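# Move the deep-well plate into the plate washer carrier

## Task

Pick up the deep-well plate on the shelved bench by the door and set it into the plate washer's carrier on the shelved bench by the window. It must rest level on the carrier floor, within the corner stops, with its labelled short edge toward the carrier end marked A1. The plate must never touch the floor. At the end the grippers must be open and the robot moved away, and the plate must stay in place without the robot holding it. The robot must not fall over or be left leaning.

## Robot and tools

ROBOT. A simulated Rainbow Robotics RB-Y1. It has a wheeled base with two drive wheels and two rear casters, 0.66 m long and 0.58 m wide, whose front edge sits 0.10 m ahead of the wheel axle. It cannot move sideways. On top is a torso whose lower leg folds. The torso also carries a chest that can lean and turn, a head with head_camera, and two seven-joint arms (left and right). Each arm has a parallel gripper and its own wrist camera (left_wrist_camera, right_wrist_camera). Each arm is rated for about 3 kg.

FRAMES. The base frame has its origin on the floor between the drive wheels, with x forward, y to the left and z up. The state reports chest, left_hand and right_hand in this frame. A hand point is the spot between its finger pads. The fingers point along the hand's -z axis and close along its x axis. Printed hand positions get less accurate at long reach. base_odometry is the base frame as it was at scene start, built only from wheel turns, so wheel slip shows up as false travel. Heading is in radians, left positive, from -3.142 to 3.142.

execute_actions. The argument actions is a list holding one action, or none; an empty list just reports state and images. An action may contain:
- base: exactly one of translate_m or rotate_rad. translate_m is a relative drive in metres along the current heading, -3 to 3, forward positive. rotate_rad is a relative turn on the spot in radians, -3.2 to 3.2, left (counter-clockwise seen from above) positive. Both are offsets from where the base last measured itself.
- joints: a single object keyed by joint name, covering torso, both arms and head together. Values are absolute targets in radians, except that grippers are in metres of pad opening. Ranges: torso_squat_rad 0..1.2 (larger lowers the chest); torso_shift_rad -0.3..0.6 (positive pushes the hips forward); torso_pitch_rad -0.2..1.4 (positive leans forward); torso_yaw_rad -1.5..1.5 (positive turns left). Shoulder pitch is ±2.356 (negative raises the arm forward). Left shoulder roll is 0..3.141 and right shoulder roll is -3.141..0; both lift the arm outward. Shoulder yaw is ±2.094. Elbow is -2.617..0.01 (negative bends). Forearm roll is ±3.141. Wrist pitch is -1.57..1.919 (negative tips the hand forward). Hand roll is ±2.705. Gripper is 0..0.1. head_pan_rad is ±0.523 relative to the chest, left positive. head_tilt_rad is -0.35..1.57, positive looks down. Yaw, roll and pan signs are the same on both arms.
- speeds: caps for this action only. translate_m can be 0.05–0.4 m/s and rotate_rad 0.1–1.509 rad/s; the top of each range is the default.
- min_time_s: 0.1–8 s, a minimum duration for each arm and head motion.
No action runs past 15 s. A base move needing over 8.667 s is refused. Unknown keys or out-of-range values refuse the whole call. Joints you leave out may keep driving toward earlier targets. Combined torso limits: squat+shift ≤ 1.52; squat−shift+pitch ≤ 1.57; shift+0.5·pitch−0.4·squat ≤ 0.7; shift+0.3·pitch−0.5·squat ≤ 0.39. A torso command that breaks one of these stops partway and reports off_target. The cameras argument lists head_camera, left_wrist_camera, right_wrist_camera or all. If it is omitted or null you get all images; [] gives none.

wait: seconds 0–10. Nothing new is commanded, and it returns state and images.
zoom_image: camera name plus region [x0, y0, x1, y1] in pixels of that camera's latest image, at most 504×504. head_camera images are 896×504; wrist images are 644×364.
read_manual: only returns licence text.
finished_scene: scene is the number of the current scene. This is final, so call it only once the plate sits stably in the carrier, the grippers are open and the robot has backed off.

RESULTS. Each motion reports a status. done means the target was reached; for the base it only means the wheels turned the commanded amount. off_target means the motion rested short and may still be pushing. contact_stop means an arm or torso met hard resistance. time_out means the motion overran its expected time. limit_stop_at_own_body means a self-collision guard halted it before contact. stopped_with_arm means the torso halted because an arm hit something. After these stops the joint holds where it stopped, and the whole group (torso, left arm or right arm) drops its targets. "joint command not followed" with a cause line means an arm's targets were withheld by the collision check; that arm's joints then show not_followed. on_its_own lists things you did not command; "held at" gives a target, not a position. A Motor temperatures line lists each arm's joints in joint_positions order. MOTOR HOT appears from 65 °C, and at 80 °C an OVER-TEMPERATURE FAULT brakes the arm and reports limit_stop_at_motor_heat. A torque fault freezes the robot for 10 s. After any stop, send your targets again.

GRASPING. Command a gripper opening about 0.005 m or more below the plate's width; off_target on the gripper then means it is holding. Keep arm joints from heating by not holding loads longer than needed.

AVOID. Dropping the plate or letting it touch the floor. Arms hitting or pressing on each other, including grippers and fingers. Driving into benches: the base does not stop and may keep shoving, and a bent leg can stick out past the front edge. Leaning the torso into furniture, which can slide the robot backward without showing in odometry. Carrying heavy loads far ahead of the wheels, which can tip the robot. If a torso or arm stalls against something, first back off the arms, then the torso, each in its own action. If both hands hold the plate and the torso stops the instant it starts with nothing in the way, command every arm joint to its current reported value and then resend the torso. Objects may get a brief push now and then. The robot holds its last command while you think.

Each tool is called after "Request:" by a JSON object that holds its "name" and its "arguments".

## Session

Request:
{"name": "execute_actions", "arguments": {"actions": []}}

Scene clock: 0.00 s.
Motor temperatures (°C, as the motors report them): left_arm=[28 29 29 28 32 29 37] | right_arm=[33 28 27 31 35 36 34]
base_odometry: x=+0.000 y=+0.000 heading=+0.000 (m, m, rad; odometry frame)
base_status: not commanded
joint_positions: torso_squat_rad=+0.350 torso_shift_rad=-0.001 torso_pitch_rad=-0.001 torso_yaw_rad=+0.000 left_shoulder_pitch_rad=+0.007 left_shoulder_roll_rad=+0.024 left_shoulder_yaw_rad=-0.034 left_elbow_rad=-0.231 left_forearm_roll_rad=+0.047 left_wrist_pitch_rad=-0.008 left_hand_roll_rad=+0.010 left_gripper_m=+0.100 right_shoulder_pitch_rad=+0.000 right_shoulder_roll_rad=-0.049 right_shoulder_yaw_rad=-0.001 right_elbow_rad=-0.271 right_forearm_roll_rad=-0.023 right_wrist_pitch_rad=-0.048 right_hand_roll_rad=-0.010 right_gripper_m=+0.099 head_pan_rad=+0.000 head_tilt_rad=+0.401
joint_status: not commanded
chest: x=-0.2290 y=-0.0010 z=+1.2474 quat_wxyz=(+1.000, +0.001, -0.001, +0.000) (m; base frame)
left_hand: x=-0.1191 y=+0.2348 z=+0.5710 quat_wxyz=(+0.993, +0.008, -0.117, +0.011) (m; base frame)
right_hand: x=-0.0859 y=-0.2570 z=+0.5783 quat_wxyz=(+0.987, -0.021, -0.160, -0.013) (m; base frame)
pictures: head_camera, left_wrist_camera, right_wrist_camera
Images, in order (width x height): head_camera 896x504, left_wrist_camera 644x364, right_wrist_camera 644x364.

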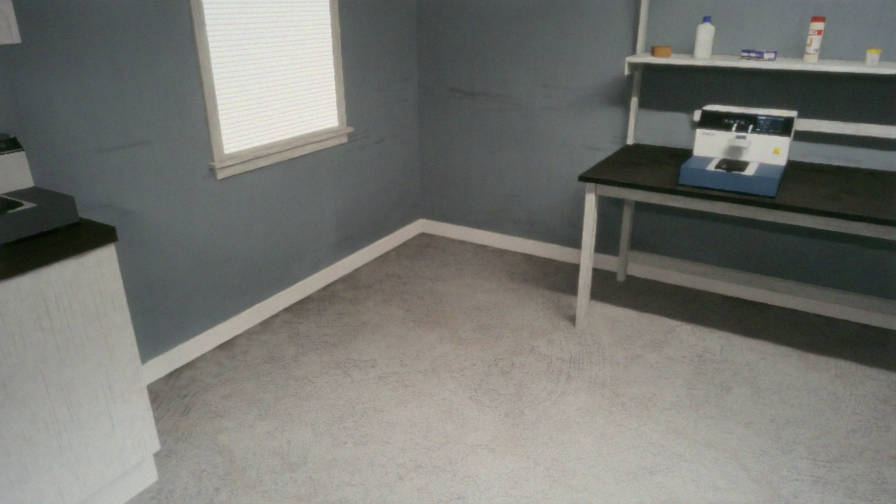

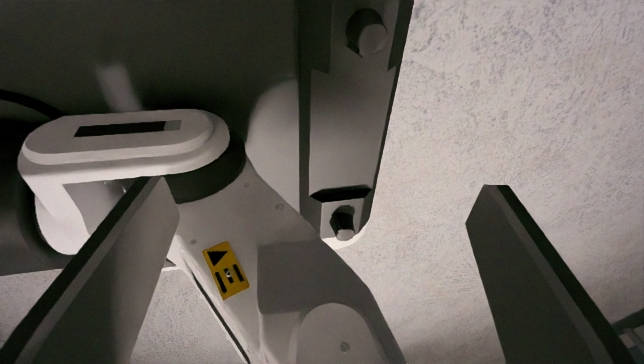

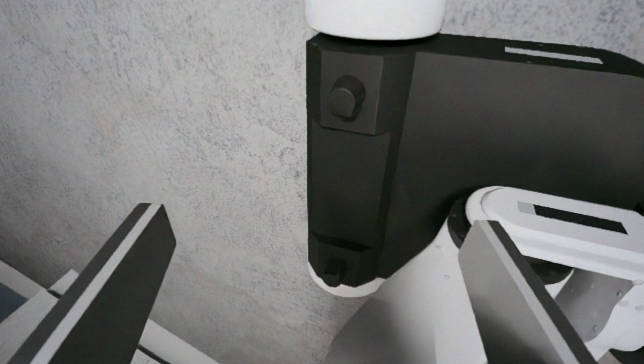

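Request:
{"name": "execute_actions", "arguments": {"actions": [{"base":{"rotate_rad":-1.1},"joints":{"head_tilt_rad":0.25}}], "cameras": ["head_camera"]}}

Request:
{"name": "execute_actions", "arguments": {"actions": [{"base":{"rotate_rad":-1.1}}], "cameras": ["head_camera"]}}

Scene clock: 4.50 s.
Motor temperatures (°C, as the motors report them): left_arm=[28 29 29 28 32 29 37] | right_arm=[33 28 27 31 35 36 34]
base_odometry: x=+0.000 y=+0.000 heading=-1.100 (m, m, rad; odometry frame)
base_status: done
joint_positions: torso_squat_rad=+0.350 torso_shift_rad=-0.001 torso_pitch_rad=-0.001 torso_yaw_rad=+0.000 left_shoulder_pitch_rad=+0.007 left_shoulder_roll_rad=+0.024 left_shoulder_yaw_rad=-0.034 left_elbow_rad=-0.231 left_forearm_roll_rad=+0.047 left_wrist_pitch_rad=-0.008 left_hand_roll_rad=+0.010 left_gripper_m=+0.100 right_shoulder_pitch_rad=+0.000 right_shoulder_roll_rad=-0.049 right_shoulder_yaw_rad=-0.001 right_elbow_rad=-0.271 right_forearm_roll_rad=-0.023 right_wrist_pitch_rad=-0.048 right_hand_roll_rad=-0.010 right_gripper_m=+0.099 head_pan_rad=+0.000 head_tilt_rad=+0.250
joint_status: all done
chest: x=-0.2290 y=-0.0010 z=+1.2474 quat_wxyz=(+1.000, +0.001, -0.001, +0.000) (m; base frame)
left_hand: x=-0.1191 y=+0.2348 z=+0.5710 quat_wxyz=(+0.993, +0.008, -0.117, +0.011) (m; base frame)
right_hand: x=-0.0859 y=-0.2570 z=+0.5783 quat_wxyz=(+0.987, -0.021, -0.160, -0.013) (m; base frame)
pictures: head_camera
Images, in order (width x height): head_camera 896x504.

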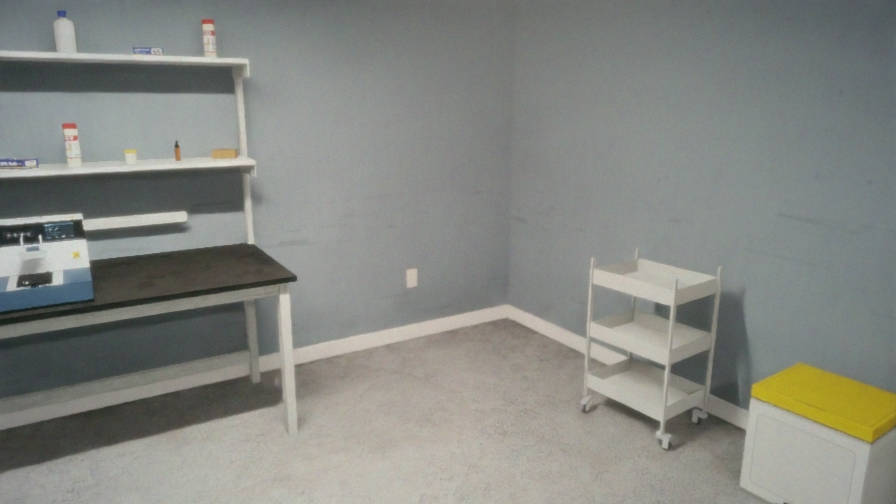

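Scene clock: 7.93 s.
Motor temperatures (°C, as the motors report them): left_arm=[28 29 29 28 32 29 37] | right_arm=[33 28 27 31 35 36 34]
base_odometry: x=+0.000 y=+0.000 heading=-2.199 (m, m, rad; odometry frame)
base_status: done
joint_positions: torso_squat_rad=+0.350 torso_shift_rad=-0.001 torso_pitch_rad=-0.001 torso_yaw_rad=+0.000 left_shoulder_pitch_rad=+0.007 left_shoulder_roll_rad=+0.024 left_shoulder_yaw_rad=-0.034 left_elbow_rad=-0.231 left_forearm_roll_rad=+0.047 left_wrist_pitch_rad=-0.008 left_hand_roll_rad=+0.010 left_gripper_m=+0.100 right_shoulder_pitch_rad=+0.000 right_shoulder_roll_rad=-0.049 right_shoulder_yaw_rad=-0.001 right_elbow_rad=-0.271 right_forearm_roll_rad=-0.023 right_wrist_pitch_rad=-0.048 right_hand_roll_rad=-0.010 right_gripper_m=+0.099 head_pan_rad=+0.000 head_tilt_rad=+0.250
joint_status: not commanded
chest: x=-0.2290 y=-0.0010 z=+1.2474 quat_wxyz=(+1.000, +0.001, -0.001, +0.000) (m; base frame)
left_hand: x=-0.1191 y=+0.2348 z=+0.5710 quat_wxyz=(+0.993, +0.008, -0.117, +0.011) (m; base frame)
right_hand: x=-0.0859 y=-0.2570 z=+0.5783 quat_wxyz=(+0.987, -0.021, -0.160, -0.013) (m; base frame)
pictures: head_camera
Images, in order (width x height): head_camera 896x504.

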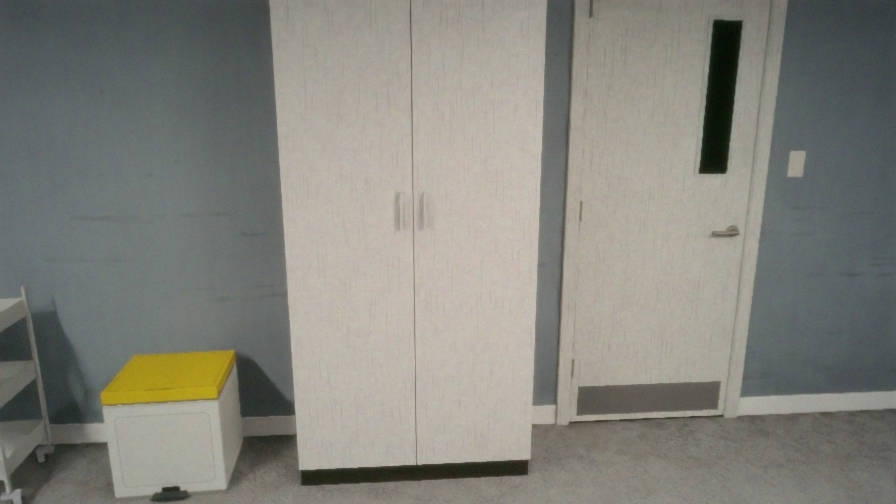

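Request:
{"name": "execute_actions", "arguments": {"actions": [{"base":{"rotate_rad":-1.2}}], "cameras": ["head_camera"]}}

Scene clock: 12.33 s.
Motor temperatures (°C, as the motors report them): left_arm=[28 29 29 28 32 29 37] | right_arm=[33 28 27 31 35 36 34]
base_odometry: x=+0.000 y=+0.000 heading=+2.885 (m, m, rad; odometry frame)
base_status: done
joint_positions: torso_squat_rad=+0.350 torso_shift_rad=-0.001 torso_pitch_rad=-0.001 torso_yaw_rad=+0.000 left_shoulder_pitch_rad=+0.007 left_shoulder_roll_rad=+0.024 left_shoulder_yaw_rad=-0.034 left_elbow_rad=-0.231 left_forearm_roll_rad=+0.047 left_wrist_pitch_rad=-0.008 left_hand_roll_rad=+0.010 left_gripper_m=+0.100 right_shoulder_pitch_rad=+0.000 right_shoulder_roll_rad=-0.049 right_shoulder_yaw_rad=-0.001 right_elbow_rad=-0.271 right_forearm_roll_rad=-0.023 right_wrist_pitch_rad=-0.048 right_hand_roll_rad=-0.010 right_gripper_m=+0.099 head_pan_rad=+0.000 head_tilt_rad=+0.250
joint_status: not commanded
chest: x=-0.2290 y=-0.0010 z=+1.2474 quat_wxyz=(+1.000, +0.001, -0.001, +0.000) (m; base frame)
left_hand: x=-0.1192 y=+0.2348 z=+0.5710 quat_wxyz=(+0.993, +0.008, -0.117, +0.011) (m; base frame)
right_hand: x=-0.0860 y=-0.2570 z=+0.5783 quat_wxyz=(+0.987, -0.021, -0.160, -0.013) (m; base frame)
pictures: head_camera
Images, in order (width x height): head_camera 896x504.

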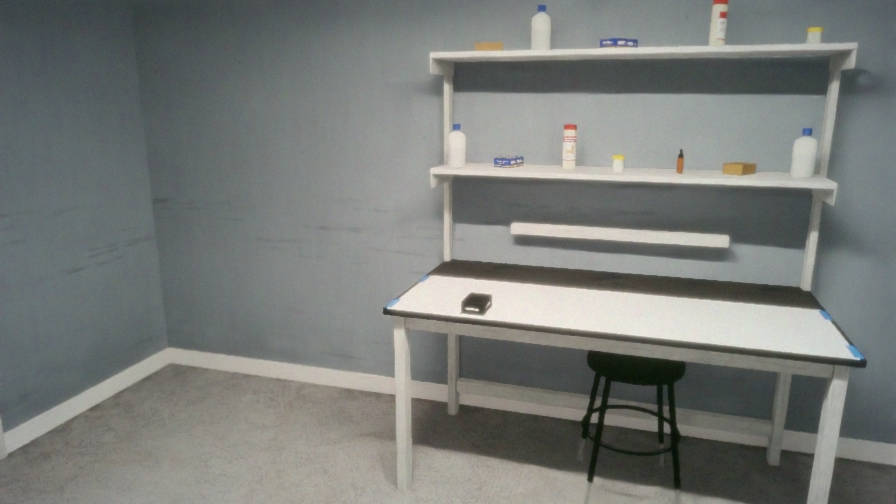

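Request:
{"name": "execute_actions", "arguments": {"actions": [{"base":{"rotate_rad":0.15}}], "cameras": []}}

Request:
{"name": "execute_actions", "arguments": {"actions": [{"base":{"translate_m":1.45},"joints":{"head_tilt_rad":0.8}}], "cameras": []}}

Request:
{"name": "execute_actions", "arguments": {"actions": [{"base":{"rotate_rad":-0.39}}], "cameras": ["head_camera"]}}

Scene clock: 17.03 s.
Motor temperatures (°C, as the motors report them): left_arm=[28 29 29 28 32 29 37] | right_arm=[33 28 27 31 35 36 34]
base_odometry: x=+0.000 y=+0.000 heading=+3.034 (m, m, rad; odometry frame)
base_status: done
joint_positions: torso_squat_rad=+0.350 torso_shift_rad=-0.001 torso_pitch_rad=-0.001 torso_yaw_rad=+0.000 left_shoulder_pitch_rad=+0.007 left_shoulder_roll_rad=+0.024 left_shoulder_yaw_rad=-0.034 left_elbow_rad=-0.231 left_forearm_roll_rad=+0.047 left_wrist_pitch_rad=-0.008 left_hand_roll_rad=+0.010 left_gripper_m=+0.100 right_shoulder_pitch_rad=+0.000 right_shoulder_roll_rad=-0.049 right_shoulder_yaw_rad=-0.001 right_elbow_rad=-0.271 right_forearm_roll_rad=-0.023 right_wrist_pitch_rad=-0.048 right_hand_roll_rad=-0.010 right_gripper_m=+0.099 head_pan_rad=+0.000 head_tilt_rad=+0.250
joint_status: not commanded
chest: x=-0.2290 y=-0.0010 z=+1.2474 quat_wxyz=(+1.000, +0.001, -0.001, +0.000) (m; base frame)
left_hand: x=-0.1191 y=+0.2348 z=+0.5710 quat_wxyz=(+0.993, +0.008, -0.117, +0.011) (m; base frame)
right_hand: x=-0.0860 y=-0.2570 z=+0.5783 quat_wxyz=(+0.987, -0.021, -0.160, -0.013) (m; base frame)
pictures: none
No camera images: the call's "cameras" was empty. Leave "cameras" out to get every camera's image.

Scene clock: 22.03 s.
Motor temperatures (°C, as the motors report them): left_arm=[28 29 29 28 32 29 37] | right_arm=[33 28 27 31 35 36 34]
base_odometry: x=-1.442 y=+0.157 heading=+3.033 (m, m, rad; odometry frame)
base_status: done
joint_positions: torso_squat_rad=+0.350 torso_shift_rad=-0.001 torso_pitch_rad=-0.001 torso_yaw_rad=+0.000 left_shoulder_pitch_rad=+0.007 left_shoulder_roll_rad=+0.024 left_shoulder_yaw_rad=-0.034 left_elbow_rad=-0.231 left_forearm_roll_rad=+0.047 left_wrist_pitch_rad=-0.008 left_hand_roll_rad=+0.010 left_gripper_m=+0.100 right_shoulder_pitch_rad=+0.000 right_shoulder_roll_rad=-0.049 right_shoulder_yaw_rad=-0.001 right_elbow_rad=-0.271 right_forearm_roll_rad=-0.023 right_wrist_pitch_rad=-0.048 right_hand_roll_rad=-0.010 right_gripper_m=+0.099 head_pan_rad=+0.000 head_tilt_rad=+0.800
joint_status: all done
chest: x=-0.2289 y=-0.0010 z=+1.2474 quat_wxyz=(+1.000, +0.001, -0.001, +0.000) (m; base frame)
left_hand: x=-0.1191 y=+0.2348 z=+0.5710 quat_wxyz=(+0.993, +0.008, -0.117, +0.011) (m; base frame)
right_hand: x=-0.0859 y=-0.2570 z=+0.5783 quat_wxyz=(+0.987, -0.021, -0.160, -0.013) (m; base frame)
pictures: none
No camera images: the call's "cameras" was empty. Leave "cameras" out to get every camera's image.

Scene clock: 24.17 s.
Motor temperatures (°C, as the motors report them): left_arm=[28 29 29 28 32 29 37] | right_arm=[33 28 27 31 35 36 34]
base_odometry: x=-1.442 y=+0.157 heading=+2.643 (m, m, rad; odometry frame)
base_status: done
joint_positions: torso_squat_rad=+0.350 torso_shift_rad=-0.001 torso_pitch_rad=-0.001 torso_yaw_rad=+0.000 left_shoulder_pitch_rad=+0.007 left_shoulder_roll_rad=+0.024 left_shoulder_yaw_rad=-0.034 left_elbow_rad=-0.231 left_forearm_roll_rad=+0.047 left_wrist_pitch_rad=-0.008 left_hand_roll_rad=+0.010 left_gripper_m=+0.100 right_shoulder_pitch_rad=+0.000 right_shoulder_roll_rad=-0.049 right_shoulder_yaw_rad=-0.001 right_elbow_rad=-0.271 right_forearm_roll_rad=-0.023 right_wrist_pitch_rad=-0.048 right_hand_roll_rad=-0.010 right_gripper_m=+0.099 head_pan_rad=+0.000 head_tilt_rad=+0.800
joint_status: not commanded
chest: x=-0.2289 y=-0.0009 z=+1.2474 quat_wxyz=(+1.000, +0.001, -0.001, +0.000) (m; base frame)
left_hand: x=-0.1191 y=+0.2348 z=+0.5710 quat_wxyz=(+0.993, +0.008, -0.117, +0.011) (m; base frame)
right_hand: x=-0.0859 y=-0.2570 z=+0.5783 quat_wxyz=(+0.987, -0.021, -0.160, -0.013) (m; base frame)
pictures: head_camera
Images, in order (width x height): head_camera 896x504.

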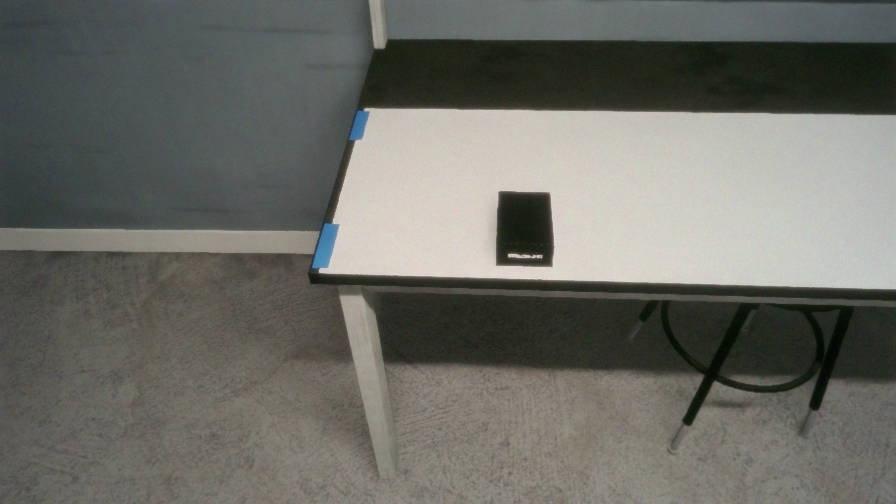

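Request:
{"name": "execute_actions", "arguments": {"actions": [{"joints":{"torso_shift_rad":0.4,"torso_squat_rad":0.2,"right_shoulder_roll_rad":0,"right_shoulder_yaw_rad":0.36,"right_elbow_rad":-1.9,"right_forearm_roll_rad":0,"right_wrist_pitch_rad":1.9,"right_hand_roll_rad":-1.93,"head_tilt_rad":1.1}}]}}

Scene clock: 35.87 s.
Motor temperatures (°C, as the motors report them): left_arm=[28 29 29 28 32 29 37] | right_arm=[33 28 27 31 35 36 34]
base_odometry: x=-1.442 y=+0.157 heading=+2.643 (m, m, rad; odometry frame)
base_status: not commanded
joint_positions: torso_squat_rad=+0.200 torso_shift_rad=+0.400 torso_pitch_rad=-0.001 torso_yaw_rad=+0.000 left_shoulder_pitch_rad=+0.007 left_shoulder_roll_rad=+0.024 left_shoulder_yaw_rad=-0.034 left_elbow_rad=-0.231 left_forearm_roll_rad=+0.047 left_wrist_pitch_rad=-0.008 left_hand_roll_rad=+0.010 left_gripper_m=+0.100 right_shoulder_pitch_rad=+0.000 right_shoulder_roll_rad=+0.000 right_shoulder_yaw_rad=+0.360 right_elbow_rad=-1.900 right_forearm_roll_rad=+0.000 right_wrist_pitch_rad=+1.900 right_hand_roll_rad=-1.930 right_gripper_m=+0.099 head_pan_rad=+0.000 head_tilt_rad=+1.100
joint_status: all done
chest: x=+0.0387 y=-0.0010 z=+1.2218 quat_wxyz=(+1.000, +0.001, -0.001, +0.000) (m; base frame)
left_hand: x=+0.1485 y=+0.2349 z=+0.5455 quat_wxyz=(+0.993, +0.008, -0.117, +0.011) (m; base frame)
right_hand: x=+0.3044 y=-0.1207 z=+0.8489 quat_wxyz=(+0.707, +0.001, +0.000, -0.707) (m; base frame)
pictures: head_camera, left_wrist_camera, right_wrist_camera
Images, in order (width x height): head_camera 896x504, left_wrist_camera 644x364, right_wrist_camera 644x364.

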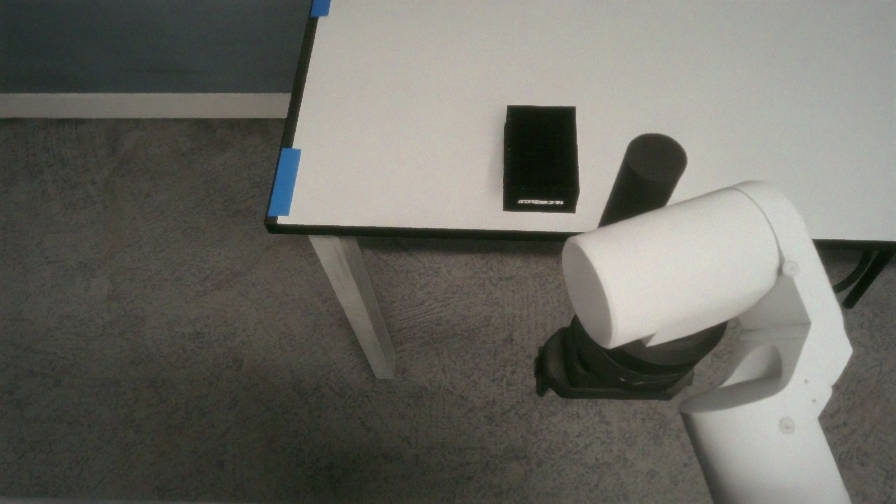

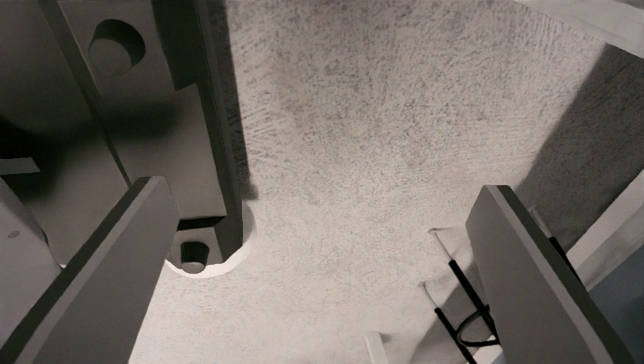

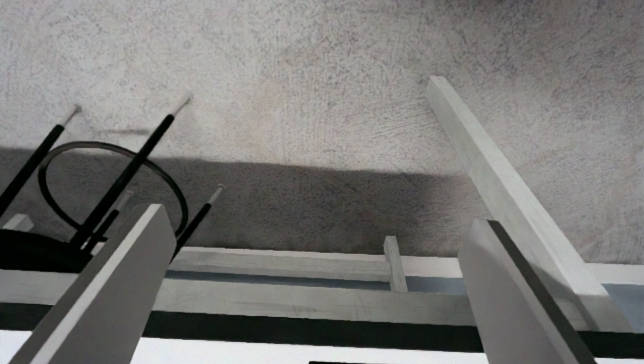

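Request:
{"name": "execute_actions", "arguments": {"actions": [{"joints":{"torso_shift_rad":0.3,"torso_squat_rad":0.0,"left_shoulder_pitch_rad":0.4,"left_elbow_rad":0,"left_shoulder_roll_rad":0.1,"head_tilt_rad":1.3}}], "cameras": []}}

Request:
{"name": "execute_actions", "arguments": {"actions": [{"base":{"translate_m":0.34}}]}}

Scene clock: 42.40 s.
Motor temperatures (°C, as the motors report them): left_arm=[28 29 29 28 32 29 37] | right_arm=[33 28 27 32 35 36 34]
base_odometry: x=-1.442 y=+0.157 heading=+2.643 (m, m, rad; odometry frame)
base_status: not commanded
joint_positions: torso_squat_rad=+0.000 torso_shift_rad=+0.300 torso_pitch_rad=-0.001 torso_yaw_rad=+0.000 left_shoulder_pitch_rad=+0.400 left_shoulder_roll_rad=+0.100 left_shoulder_yaw_rad=-0.034 left_elbow_rad=+0.000 left_forearm_roll_rad=+0.047 left_wrist_pitch_rad=-0.008 left_hand_roll_rad=+0.010 left_gripper_m=+0.100 right_shoulder_pitch_rad=+0.000 right_shoulder_roll_rad=+0.000 right_shoulder_yaw_rad=+0.360 right_elbow_rad=-1.900 right_forearm_roll_rad=+0.000 right_wrist_pitch_rad=+1.900 right_hand_roll_rad=-1.930 right_gripper_m=+0.099 head_pan_rad=+0.000 head_tilt_rad=+1.300
joint_status: all done
chest: x=-0.0216 y=-0.0010 z=+1.2587 quat_wxyz=(+1.000, +0.001, -0.001, +0.000) (m; base frame)
left_hand: x=-0.3071 y=+0.2764 z=+0.6343 quat_wxyz=(+0.979, +0.052, +0.185, +0.070) (m; base frame)
right_hand: x=+0.2441 y=-0.1206 z=+0.8858 quat_wxyz=(+0.707, +0.001, +0.000, -0.707) (m; base frame)
pictures: none
No camera images: the call's "cameras" was empty. Leave "cameras" out to get every camera's image.

Scene clock: 44.70 s.
Motor temperatures (°C, as the motors report them): left_arm=[28 29 29 28 32 29 37] | right_arm=[33 28 27 32 35 36 34]
base_odometry: x=-1.740 y=+0.320 heading=+2.643 (m, m, rad; odometry frame)
base_status: done
joint_positions: torso_squat_rad=+0.000 torso_shift_rad=+0.300 torso_pitch_rad=-0.001 torso_yaw_rad=+0.000 left_shoulder_pitch_rad=+0.400 left_shoulder_roll_rad=+0.100 left_shoulder_yaw_rad=-0.034 left_elbow_rad=+0.000 left_forearm_roll_rad=+0.047 left_wrist_pitch_rad=-0.008 left_hand_roll_rad=+0.010 left_gripper_m=+0.100 right_shoulder_pitch_rad=+0.000 right_shoulder_roll_rad=+0.000 right_shoulder_yaw_rad=+0.360 right_elbow_rad=-1.900 right_forearm_roll_rad=+0.000 right_wrist_pitch_rad=+1.900 right_hand_roll_rad=-1.930 right_gripper_m=+0.099 head_pan_rad=+0.000 head_tilt_rad=+1.300
joint_status: not commanded
chest: x=-0.0216 y=-0.0010 z=+1.2587 quat_wxyz=(+1.000, +0.001, -0.001, +0.000) (m; base frame)
left_hand: x=-0.3067 y=+0.2765 z=+0.6341 quat_wxyz=(+0.979, +0.052, +0.185, +0.069) (m; base frame)
right_hand: x=+0.2442 y=-0.1206 z=+0.8858 quat_wxyz=(+0.707, +0.001, +0.000, -0.707) (m; base frame)
pictures: head_camera, left_wrist_camera, right_wrist_camera
Images, in order (width x height): head_camera 896x504, left_wrist_camera 644x364, right_wrist_camera 644x364.

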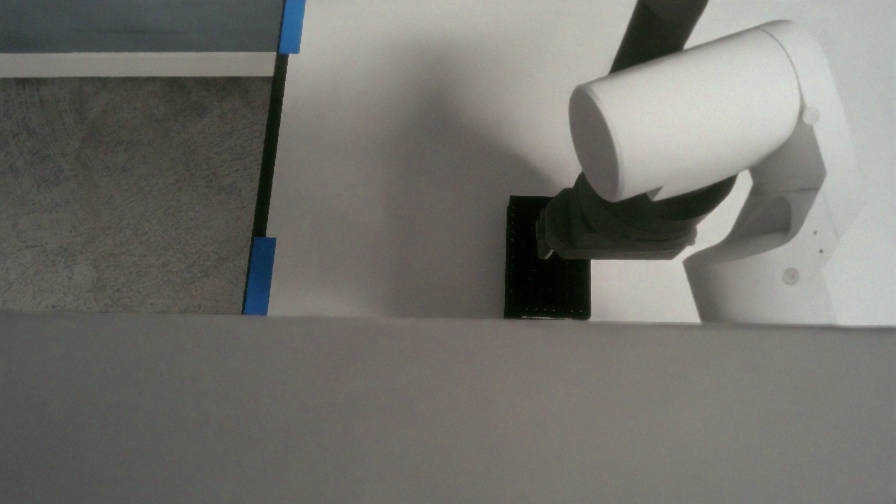

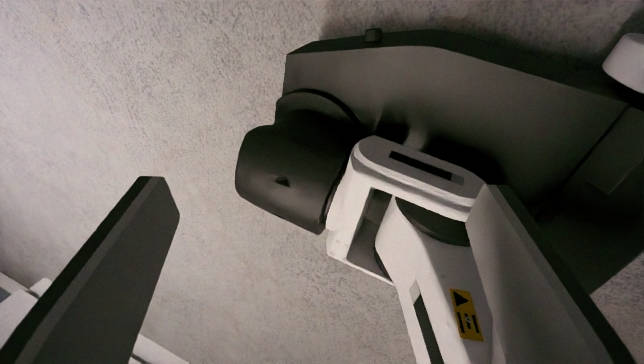

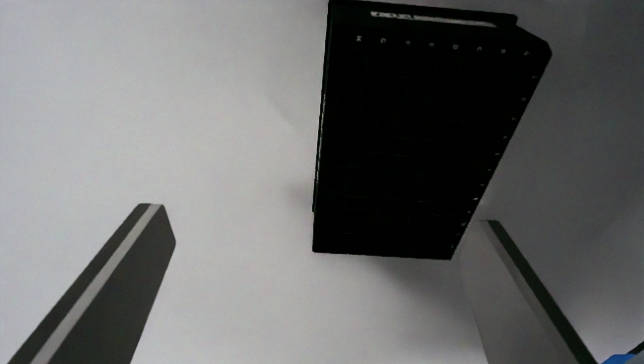

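Request:
{"name": "execute_actions", "arguments": {"actions": [{"base":{"translate_m":0.04},"joints":{"right_shoulder_yaw_rad":0.53,"right_hand_roll_rad":-2.10,"right_elbow_rad":-1.8,"right_wrist_pitch_rad":1.8}}], "cameras": ["right_wrist_camera"]}}

Scene clock: 48.63 s.
Motor temperatures (°C, as the motors report them): left_arm=[28 29 29 28 32 29 37] | right_arm=[33 28 27 32 35 36 34]
base_odometry: x=-1.776 y=+0.339 heading=+2.643 (m, m, rad; odometry frame)
base_status: done
joint_positions: torso_squat_rad=+0.000 torso_shift_rad=+0.300 torso_pitch_rad=-0.001 torso_yaw_rad=+0.000 left_shoulder_pitch_rad=+0.400 left_shoulder_roll_rad=+0.100 left_shoulder_yaw_rad=-0.034 left_elbow_rad=+0.000 left_forearm_roll_rad=+0.047 left_wrist_pitch_rad=-0.008 left_hand_roll_rad=+0.010 left_gripper_m=+0.100 right_shoulder_pitch_rad=+0.000 right_shoulder_roll_rad=+0.000 right_shoulder_yaw_rad=+0.530 right_elbow_rad=-1.800 right_forearm_roll_rad=+0.000 right_wrist_pitch_rad=+1.800 right_hand_roll_rad=-2.100 right_gripper_m=+0.099 head_pan_rad=+0.000 head_tilt_rad=+1.300
joint_status: all done
chest: x=-0.0216 y=-0.0010 z=+1.2587 quat_wxyz=(+1.000, +0.001, -0.001, +0.000) (m; base frame)
left_hand: x=-0.3067 y=+0.2765 z=+0.6341 quat_wxyz=(+0.979, +0.052, +0.185, +0.069) (m; base frame)
right_hand: x=+0.2271 y=-0.0751 z=+0.8605 quat_wxyz=(+0.707, +0.001, +0.000, -0.707) (m; base frame)
pictures: right_wrist_camera
Images, in order (width x height): right_wrist_camera 644x364.

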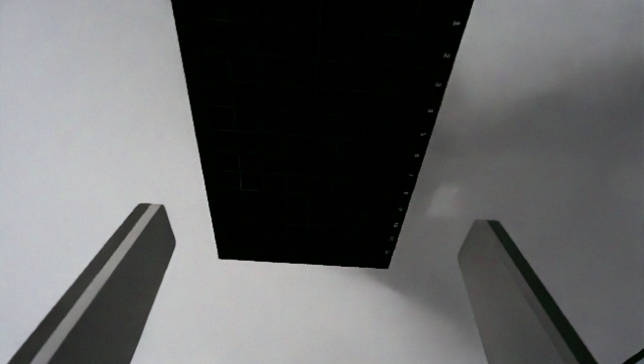

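Request:
{"name": "execute_actions", "arguments": {"actions": [{"joints":{"right_shoulder_yaw_rad":0.505,"right_hand_roll_rad":-2.075,"right_elbow_rad":-1.67,"right_wrist_pitch_rad":1.67},"min_time_s":1}], "cameras": ["right_wrist_camera"]}}

Scene clock: 51.70 s.
Motor temperatures (°C, as the motors report them): left_arm=[28 29 29 28 32 29 37] | right_arm=[33 28 27 32 35 36 34]
base_odometry: x=-1.776 y=+0.339 heading=+2.643 (m, m, rad; odometry frame)
base_status: not commanded
joint_positions: torso_squat_rad=+0.000 torso_shift_rad=+0.300 torso_pitch_rad=-0.001 torso_yaw_rad=+0.000 left_shoulder_pitch_rad=+0.400 left_shoulder_roll_rad=+0.100 left_shoulder_yaw_rad=-0.034 left_elbow_rad=+0.000 left_forearm_roll_rad=+0.047 left_wrist_pitch_rad=-0.008 left_hand_roll_rad=+0.010 left_gripper_m=+0.100 right_shoulder_pitch_rad=+0.000 right_shoulder_roll_rad=+0.000 right_shoulder_yaw_rad=+0.505 right_elbow_rad=-1.670 right_forearm_roll_rad=+0.000 right_wrist_pitch_rad=+1.670 right_hand_roll_rad=-2.075 right_gripper_m=+0.099 head_pan_rad=+0.000 head_tilt_rad=+1.300
joint_status: all done
chest: x=-0.0216 y=-0.0010 z=+1.2587 quat_wxyz=(+1.000, +0.001, -0.001, +0.000) (m; base frame)
left_hand: x=-0.3067 y=+0.2765 z=+0.6341 quat_wxyz=(+0.979, +0.052, +0.185, +0.069) (m; base frame)
right_hand: x=+0.2319 y=-0.0804 z=+0.8271 quat_wxyz=(+0.707, +0.001, +0.000, -0.707) (m; base frame)
pictures: right_wrist_camera
Images, in order (width x height): right_wrist_camera 644x364.

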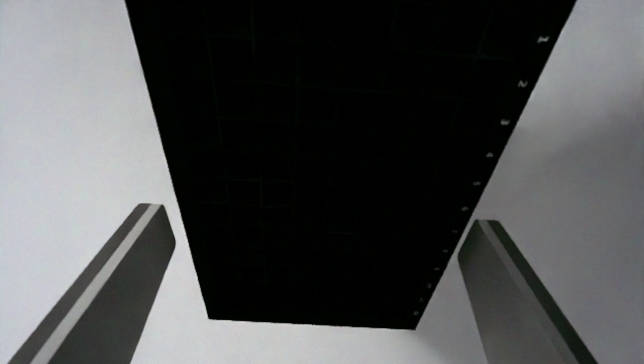

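Request:
{"name": "execute_actions", "arguments": {"actions": [{"joints":{"right_elbow_rad":-1.565,"right_wrist_pitch_rad":1.565},"min_time_s":1}], "cameras": ["right_wrist_camera"]}}

Request:
{"name": "execute_actions", "arguments": {"actions": [{"joints":{"right_gripper_m":0.07}}], "cameras": ["right_wrist_camera"]}}

Request:
{"name": "execute_actions", "arguments": {"actions": [{"joints":{"right_elbow_rad":-1.9,"right_wrist_pitch_rad":1.9},"min_time_s":1}], "cameras": ["right_wrist_camera"]}}

Scene clock: 54.77 s.
Motor temperatures (°C, as the motors report them): left_arm=[28 29 29 28 32 29 37] | right_arm=[33 28 27 32 35 36 34]
base_odometry: x=-1.776 y=+0.339 heading=+2.643 (m, m, rad; odometry frame)
base_status: not commanded
joint_positions: torso_squat_rad=+0.000 torso_shift_rad=+0.300 torso_pitch_rad=-0.001 torso_yaw_rad=+0.000 left_shoulder_pitch_rad=+0.400 left_shoulder_roll_rad=+0.100 left_shoulder_yaw_rad=-0.034 left_elbow_rad=+0.000 left_forearm_roll_rad=+0.047 left_wrist_pitch_rad=-0.008 left_hand_roll_rad=+0.010 left_gripper_m=+0.100 right_shoulder_pitch_rad=+0.000 right_shoulder_roll_rad=+0.000 right_shoulder_yaw_rad=+0.505 right_elbow_rad=-1.565 right_forearm_roll_rad=+0.000 right_wrist_pitch_rad=+1.565 right_hand_roll_rad=-2.075 right_gripper_m=+0.099 head_pan_rad=+0.000 head_tilt_rad=+1.300
joint_status: all done
chest: x=-0.0216 y=-0.0010 z=+1.2587 quat_wxyz=(+1.000, +0.001, -0.001, +0.000) (m; base frame)
left_hand: x=-0.3067 y=+0.2765 z=+0.6341 quat_wxyz=(+0.979, +0.052, +0.185, +0.069) (m; base frame)
right_hand: x=+0.2302 y=-0.0813 z=+0.8001 quat_wxyz=(+0.707, +0.001, +0.000, -0.707) (m; base frame)
pictures: right_wrist_camera
Images, in order (width x height): right_wrist_camera 644x364.

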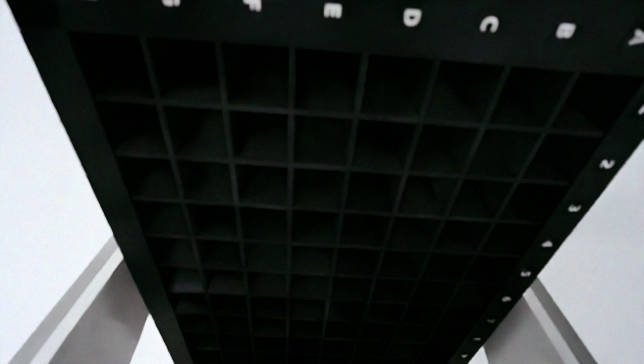

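Scene clock: 55.53 s.
Motor temperatures (°C, as the motors report them): left_arm=[28 29 29 28 32 29 37] | right_arm=[33 28 27 32 35 36 34]
base_odometry: x=-1.776 y=+0.339 heading=+2.643 (m, m, rad; odometry frame)
base_status: not commanded
joint_positions: torso_squat_rad=+0.000 torso_shift_rad=+0.300 torso_pitch_rad=-0.001 torso_yaw_rad=+0.000 left_shoulder_pitch_rad=+0.400 left_shoulder_roll_rad=+0.100 left_shoulder_yaw_rad=-0.034 left_elbow_rad=+0.000 left_forearm_roll_rad=+0.047 left_wrist_pitch_rad=-0.008 left_hand_roll_rad=+0.010 left_gripper_m=+0.100 right_shoulder_pitch_rad=+0.000 right_shoulder_roll_rad=+0.000 right_shoulder_yaw_rad=+0.505 right_elbow_rad=-1.565 right_forearm_roll_rad=+0.000 right_wrist_pitch_rad=+1.565 right_hand_roll_rad=-2.075 right_gripper_m=+0.082 head_pan_rad=+0.000 head_tilt_rad=+1.300
joint_status: right_gripper_m off_target (ended at +0.082, target +0.070)
chest: x=-0.0216 y=-0.0010 z=+1.2587 quat_wxyz=(+1.000, +0.001, -0.001, +0.000) (m; base frame)
left_hand: x=-0.3067 y=+0.2765 z=+0.6341 quat_wxyz=(+0.979, +0.052, +0.185, +0.069) (m; base frame)
right_hand: x=+0.2303 y=-0.0813 z=+0.8001 quat_wxyz=(+0.707, +0.001, +0.000, -0.707) (m; base frame)
pictures: right_wrist_camera
Images, in order (width x height): right_wrist_camera 644x364.

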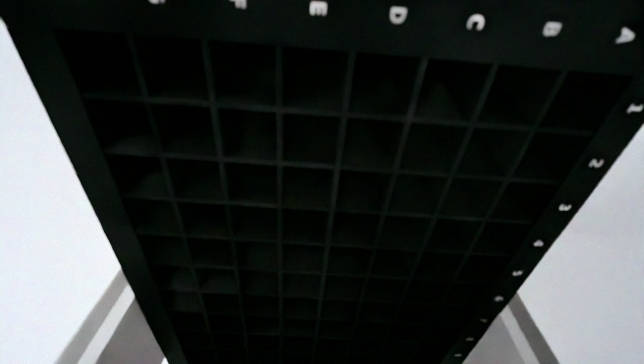

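Scene clock: 56.83 s.
Motor temperatures (°C, as the motors report them): left_arm=[28 29 29 28 32 29 37] | right_arm=[33 28 27 32 35 36 34]
base_odometry: x=-1.776 y=+0.339 heading=+2.643 (m, m, rad; odometry frame)
base_status: not commanded
joint_positions: torso_squat_rad=+0.000 torso_shift_rad=+0.300 torso_pitch_rad=-0.001 torso_yaw_rad=+0.000 left_shoulder_pitch_rad=+0.400 left_shoulder_roll_rad=+0.100 left_shoulder_yaw_rad=-0.034 left_elbow_rad=+0.000 left_forearm_roll_rad=+0.047 left_wrist_pitch_rad=-0.008 left_hand_roll_rad=+0.010 left_gripper_m=+0.100 right_shoulder_pitch_rad=+0.000 right_shoulder_roll_rad=+0.000 right_shoulder_yaw_rad=+0.505 right_elbow_rad=-1.900 right_forearm_roll_rad=+0.000 right_wrist_pitch_rad=+1.900 right_hand_roll_rad=-2.075 right_gripper_m=+0.082 head_pan_rad=+0.000 head_tilt_rad=+1.300
joint_status: all done
chest: x=-0.0216 y=-0.0010 z=+1.2587 quat_wxyz=(+1.000, +0.001, -0.001, +0.000) (m; base frame)
left_hand: x=-0.3067 y=+0.2765 z=+0.6341 quat_wxyz=(+0.979, +0.052, +0.185, +0.069) (m; base frame)
right_hand: x=+0.2270 y=-0.0832 z=+0.8859 quat_wxyz=(+0.707, +0.001, +0.000, -0.707) (m; base frame)
pictures: right_wrist_camera
Images, in order (width x height): right_wrist_camera 644x364.

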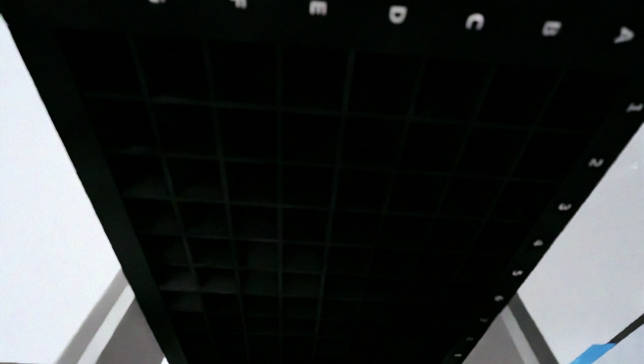

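Request:
{"name": "execute_actions", "arguments": {"actions": [{"base":{"translate_m":-0.6},"joints":{"torso_shift_rad":0.0,"head_tilt_rad":0.6}}], "cameras": []}}

Request:
{"name": "execute_actions", "arguments": {"actions": [{"base":{"rotate_rad":-2.855}}], "cameras": []}}

Request:
{"name": "execute_actions", "arguments": {"actions": [{"base":{"translate_m":2.94}}], "cameras": []}}

Request:
{"name": "execute_actions", "arguments": {"actions": [{"base":{"rotate_rad":-0.32}}], "cameras": ["head_camera"]}}

Scene clock: 62.90 s.
Motor temperatures (°C, as the motors report them): left_arm=[28 29 29 29 32 29 37] | right_arm=[33 28 27 32 35 36 34]
base_odometry: x=-1.248 y=+0.052 heading=+2.642 (m, m, rad; odometry frame)
base_status: done
joint_positions: torso_squat_rad=+0.000 torso_shift_rad=+0.000 torso_pitch_rad=-0.001 torso_yaw_rad=+0.000 left_shoulder_pitch_rad=+0.400 left_shoulder_roll_rad=+0.100 left_shoulder_yaw_rad=-0.034 left_elbow_rad=+0.000 left_forearm_roll_rad=+0.047 left_wrist_pitch_rad=-0.008 left_hand_roll_rad=+0.010 left_gripper_m=+0.100 right_shoulder_pitch_rad=+0.000 right_shoulder_roll_rad=+0.000 right_shoulder_yaw_rad=+0.505 right_elbow_rad=-1.900 right_forearm_roll_rad=+0.000 right_wrist_pitch_rad=+1.900 right_hand_roll_rad=-2.075 right_gripper_m=+0.082 head_pan_rad=+0.000 head_tilt_rad=+0.600
joint_status: all done
chest: x=-0.2285 y=-0.0010 z=+1.2899 quat_wxyz=(+1.000, +0.001, -0.001, +0.000) (m; base frame)
left_hand: x=-0.5137 y=+0.2765 z=+0.6654 quat_wxyz=(+0.979, +0.052, +0.185, +0.070) (m; base frame)
right_hand: x=+0.0201 y=-0.0833 z=+0.9171 quat_wxyz=(+0.707, +0.001, +0.000, -0.707) (m; base frame)
pictures: none
No camera images: the call's "cameras" was empty. Leave "cameras" out to get every camera's image.

Scene clock: 68.13 s.
Motor temperatures (°C, as the motors report them): left_arm=[28 29 29 29 32 29 37] | right_arm=[33 28 27 32 35 36 34]
base_odometry: x=-1.248 y=+0.052 heading=-0.213 (m, m, rad; odometry frame)
base_status: done
joint_positions: torso_squat_rad=+0.000 torso_shift_rad=+0.000 torso_pitch_rad=-0.002 torso_yaw_rad=+0.000 left_shoulder_pitch_rad=+0.400 left_shoulder_roll_rad=+0.100 left_shoulder_yaw_rad=-0.034 left_elbow_rad=+0.000 left_forearm_roll_rad=+0.047 left_wrist_pitch_rad=-0.008 left_hand_roll_rad=+0.010 left_gripper_m=+0.100 right_shoulder_pitch_rad=+0.000 right_shoulder_roll_rad=+0.000 right_shoulder_yaw_rad=+0.505 right_elbow_rad=-1.900 right_forearm_roll_rad=+0.000 right_wrist_pitch_rad=+1.900 right_hand_roll_rad=-2.075 right_gripper_m=+0.082 head_pan_rad=+0.000 head_tilt_rad=+0.600
joint_status: not commanded
chest: x=-0.2285 y=-0.0010 z=+1.2899 quat_wxyz=(+1.000, +0.001, -0.001, +0.000) (m; base frame)
left_hand: x=-0.5137 y=+0.2765 z=+0.6654 quat_wxyz=(+0.979, +0.052, +0.185, +0.070) (m; base frame)
right_hand: x=+0.0200 y=-0.0833 z=+0.9172 quat_wxyz=(+0.707, +0.001, +0.000, -0.707) (m; base frame)
pictures: none
No camera images: the call's "cameras" was empty. Leave "cameras" out to get every camera's image.

Scene clock: 76.93 s.
Motor temperatures (°C, as the motors report them): left_arm=[28 29 29 29 32 29 37] | right_arm=[33 28 27 32 35 36 34]
base_odometry: x=+1.625 y=-0.570 heading=-0.213 (m, m, rad; odometry frame)
base_status: done
joint_positions: torso_squat_rad=+0.000 torso_shift_rad=+0.000 torso_pitch_rad=-0.001 torso_yaw_rad=+0.000 left_shoulder_pitch_rad=+0.400 left_shoulder_roll_rad=+0.100 left_shoulder_yaw_rad=-0.034 left_elbow_rad=+0.000 left_forearm_roll_rad=+0.047 left_wrist_pitch_rad=-0.008 left_hand_roll_rad=+0.010 left_gripper_m=+0.100 right_shoulder_pitch_rad=+0.000 right_shoulder_roll_rad=+0.000 right_shoulder_yaw_rad=+0.505 right_elbow_rad=-1.900 right_forearm_roll_rad=+0.000 right_wrist_pitch_rad=+1.900 right_hand_roll_rad=-2.075 right_gripper_m=+0.082 head_pan_rad=+0.000 head_tilt_rad=+0.600
joint_status: not commanded
chest: x=-0.2284 y=-0.0010 z=+1.2899 quat_wxyz=(+1.000, +0.001, -0.001, +0.000) (m; base frame)
left_hand: x=-0.5136 y=+0.2765 z=+0.6654 quat_wxyz=(+0.979, +0.052, +0.185, +0.069) (m; base frame)
right_hand: x=+0.0201 y=-0.0833 z=+0.9171 quat_wxyz=(+0.707, +0.001, +0.000, -0.707) (m; base frame)
pictures: none
No camera images: the call's "cameras" was empty. Leave "cameras" out to get every camera's image.

Scene clock: 79.00 s.
Motor temperatures (°C, as the motors report them): left_arm=[28 29 29 29 32 29 37] | right_arm=[33 28 27 32 35 36 34]
base_odometry: x=+1.625 y=-0.570 heading=-0.533 (m, m, rad; odometry frame)
base_status: done
joint_positions: torso_squat_rad=+0.000 torso_shift_rad=+0.000 torso_pitch_rad=-0.001 torso_yaw_rad=+0.000 left_shoulder_pitch_rad=+0.400 left_shoulder_roll_rad=+0.100 left_shoulder_yaw_rad=-0.034 left_elbow_rad=+0.000 left_forearm_roll_rad=+0.047 left_wrist_pitch_rad=-0.008 left_hand_roll_rad=+0.010 left_gripper_m=+0.100 right_shoulder_pitch_rad=+0.000 right_shoulder_roll_rad=+0.000 right_shoulder_yaw_rad=+0.505 right_elbow_rad=-1.900 right_forearm_roll_rad=+0.000 right_wrist_pitch_rad=+1.900 right_hand_roll_rad=-2.075 right_gripper_m=+0.082 head_pan_rad=+0.000 head_tilt_rad=+0.600
joint_status: not commanded
chest: x=-0.2284 y=-0.0010 z=+1.2899 quat_wxyz=(+1.000, +0.001, -0.001, +0.000) (m; base frame)
left_hand: x=-0.5136 y=+0.2765 z=+0.6654 quat_wxyz=(+0.979, +0.052, +0.185, +0.069) (m; base frame)
right_hand: x=+0.0201 y=-0.0833 z=+0.9171 quat_wxyz=(+0.707, +0.001, +0.000, -0.707) (m; base frame)
pictures: head_camera
Images, in order (width x height): head_camera 896x504.

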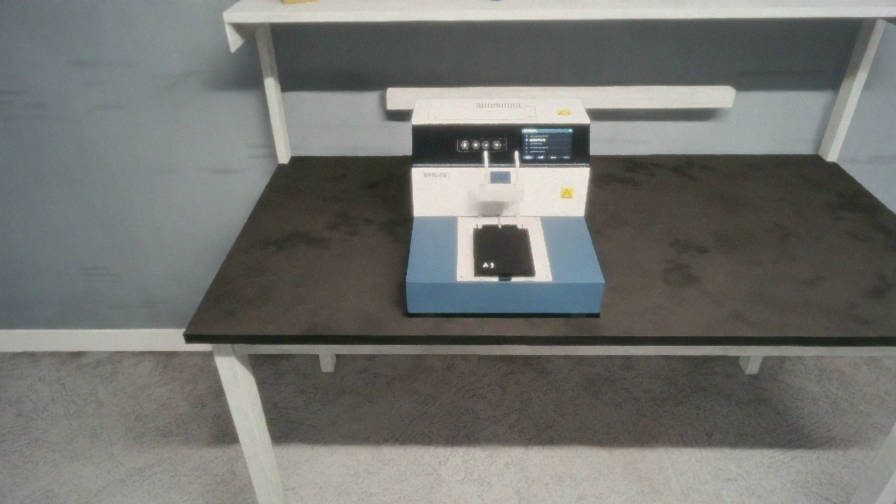

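Request:
{"name": "execute_actions", "arguments": {"actions": [{"base":{"translate_m":0.45},"joints":{"torso_yaw_rad":0.27,"right_shoulder_pitch_rad":-0.4,"right_shoulder_yaw_rad":-0.069,"right_elbow_rad":-1.524,"right_hand_roll_rad":-1.91,"head_pan_rad":-0.27,"head_tilt_rad":1.0},"min_time_s":1.5}], "cameras": ["head_camera"]}}

Scene clock: 89.27 s.
Motor temperatures (°C, as the motors report them): left_arm=[28 29 29 29 32 29 37] | right_arm=[33 28 27 32 35 36 34]
base_odometry: x=+2.013 y=-0.798 heading=-0.534 (m, m, rad; odometry frame)
base_status: done
joint_positions: torso_squat_rad=+0.000 torso_shift_rad=+0.000 torso_pitch_rad=-0.001 torso_yaw_rad=+0.270 left_shoulder_pitch_rad=+0.400 left_shoulder_roll_rad=+0.100 left_shoulder_yaw_rad=-0.034 left_elbow_rad=+0.000 left_forearm_roll_rad=+0.047 left_wrist_pitch_rad=-0.008 left_hand_roll_rad=+0.010 left_gripper_m=+0.100 right_shoulder_pitch_rad=-0.400 right_shoulder_roll_rad=+0.000 right_shoulder_yaw_rad=-0.069 right_elbow_rad=-1.524 right_forearm_roll_rad=+0.000 right_wrist_pitch_rad=+1.900 right_hand_roll_rad=-1.910 right_gripper_m=+0.082 head_pan_rad=-0.270 head_tilt_rad=+1.000
joint_status: all done
chest: x=-0.2284 y=-0.0010 z=+1.2899 quat_wxyz=(+0.991, +0.001, -0.001, +0.135) (m; base frame)
left_hand: x=-0.5770 y=+0.1901 z=+0.6652 quat_wxyz=(+0.961, +0.027, +0.190, +0.201) (m; base frame)
right_hand: x=+0.1912 y=-0.0851 z=+0.9479 quat_wxyz=(+0.707, +0.001, +0.000, -0.707) (m; base frame)
pictures: head_camera
Images, in order (width x height): head_camera 896x504.

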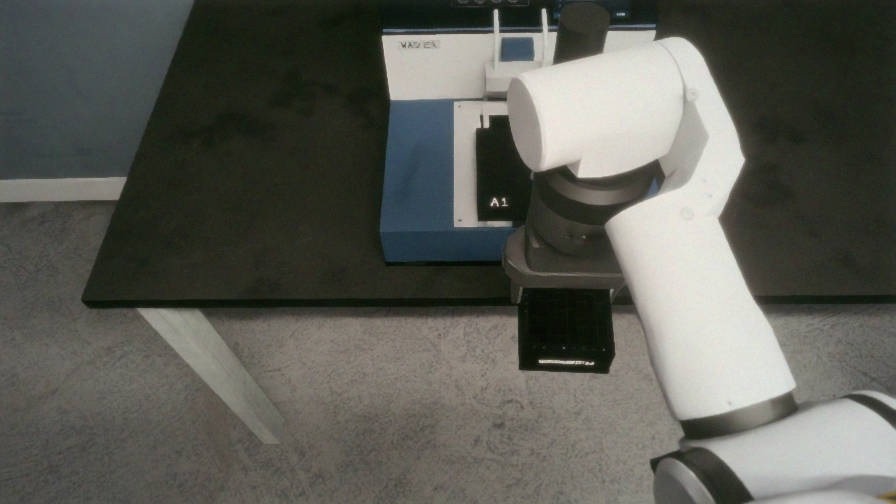

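Request:
{"name": "execute_actions", "arguments": {"actions": [{"base":{"translate_m":0.2},"joints":{"torso_squat_rad":0.25,"head_tilt_rad":1.05}}], "cameras": ["head_camera","right_wrist_camera"]}}

Request:
{"name": "zoom_image", "arguments": {"camera": "head_camera", "region": [380, 150, 730, 450]}}

Scene clock: 93.83 s.
Motor temperatures (°C, as the motors report them): left_arm=[28 29 29 29 32 29 37] | right_arm=[33 28 27 32 35 36 34]
base_odometry: x=+2.185 y=-0.900 heading=-0.534 (m, m, rad; odometry frame)
base_status: done
joint_positions: torso_squat_rad=+0.250 torso_shift_rad=+0.000 torso_pitch_rad=-0.001 torso_yaw_rad=+0.270 left_shoulder_pitch_rad=+0.400 left_shoulder_roll_rad=+0.100 left_shoulder_yaw_rad=-0.034 left_elbow_rad=+0.000 left_forearm_roll_rad=+0.047 left_wrist_pitch_rad=-0.008 left_hand_roll_rad=+0.010 left_gripper_m=+0.100 right_shoulder_pitch_rad=-0.400 right_shoulder_roll_rad=+0.000 right_shoulder_yaw_rad=-0.069 right_elbow_rad=-1.524 right_forearm_roll_rad=+0.000 right_wrist_pitch_rad=+1.900 right_hand_roll_rad=-1.910 right_gripper_m=+0.082 head_pan_rad=-0.270 head_tilt_rad=+1.050
joint_status: all done
chest: x=-0.2284 y=-0.0010 z=+1.2682 quat_wxyz=(+0.991, +0.001, -0.001, +0.135) (m; base frame)
left_hand: x=-0.5770 y=+0.1902 z=+0.6434 quat_wxyz=(+0.961, +0.027, +0.190, +0.201) (m; base frame)
right_hand: x=+0.1913 y=-0.0851 z=+0.9261 quat_wxyz=(+0.707, +0.001, +0.000, -0.707) (m; base frame)
pictures: head_camera, right_wrist_camera
Images, in order (width x height): head_camera 896x504, right_wrist_camera 644x364.

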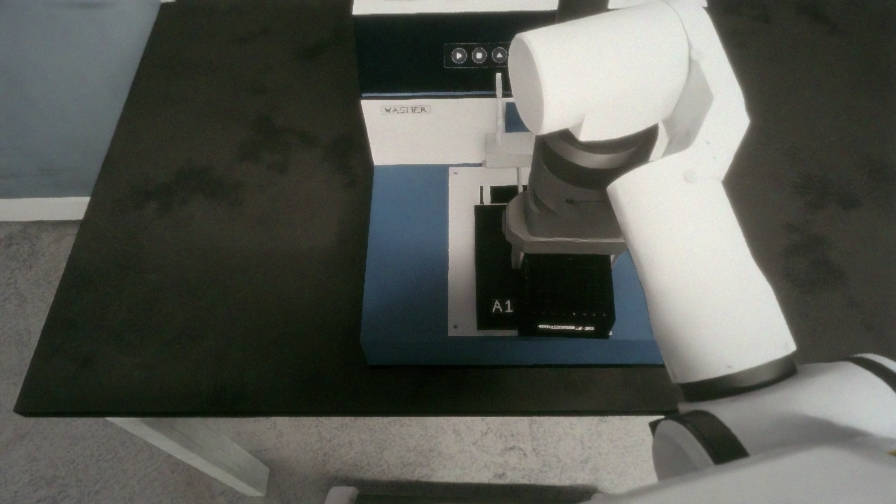

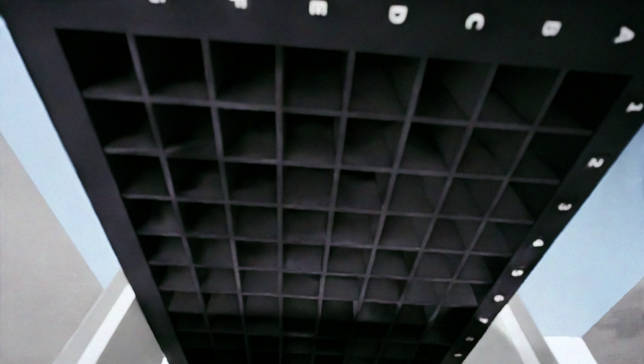

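Region (380, 150, 730, 450) of head_camera's 896x504 image, scaled by 1.440, with more detail than that image has; it fills the top 432 rows of this view, and the rest is white.

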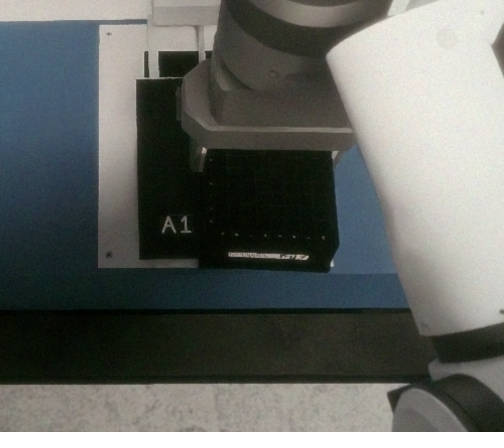

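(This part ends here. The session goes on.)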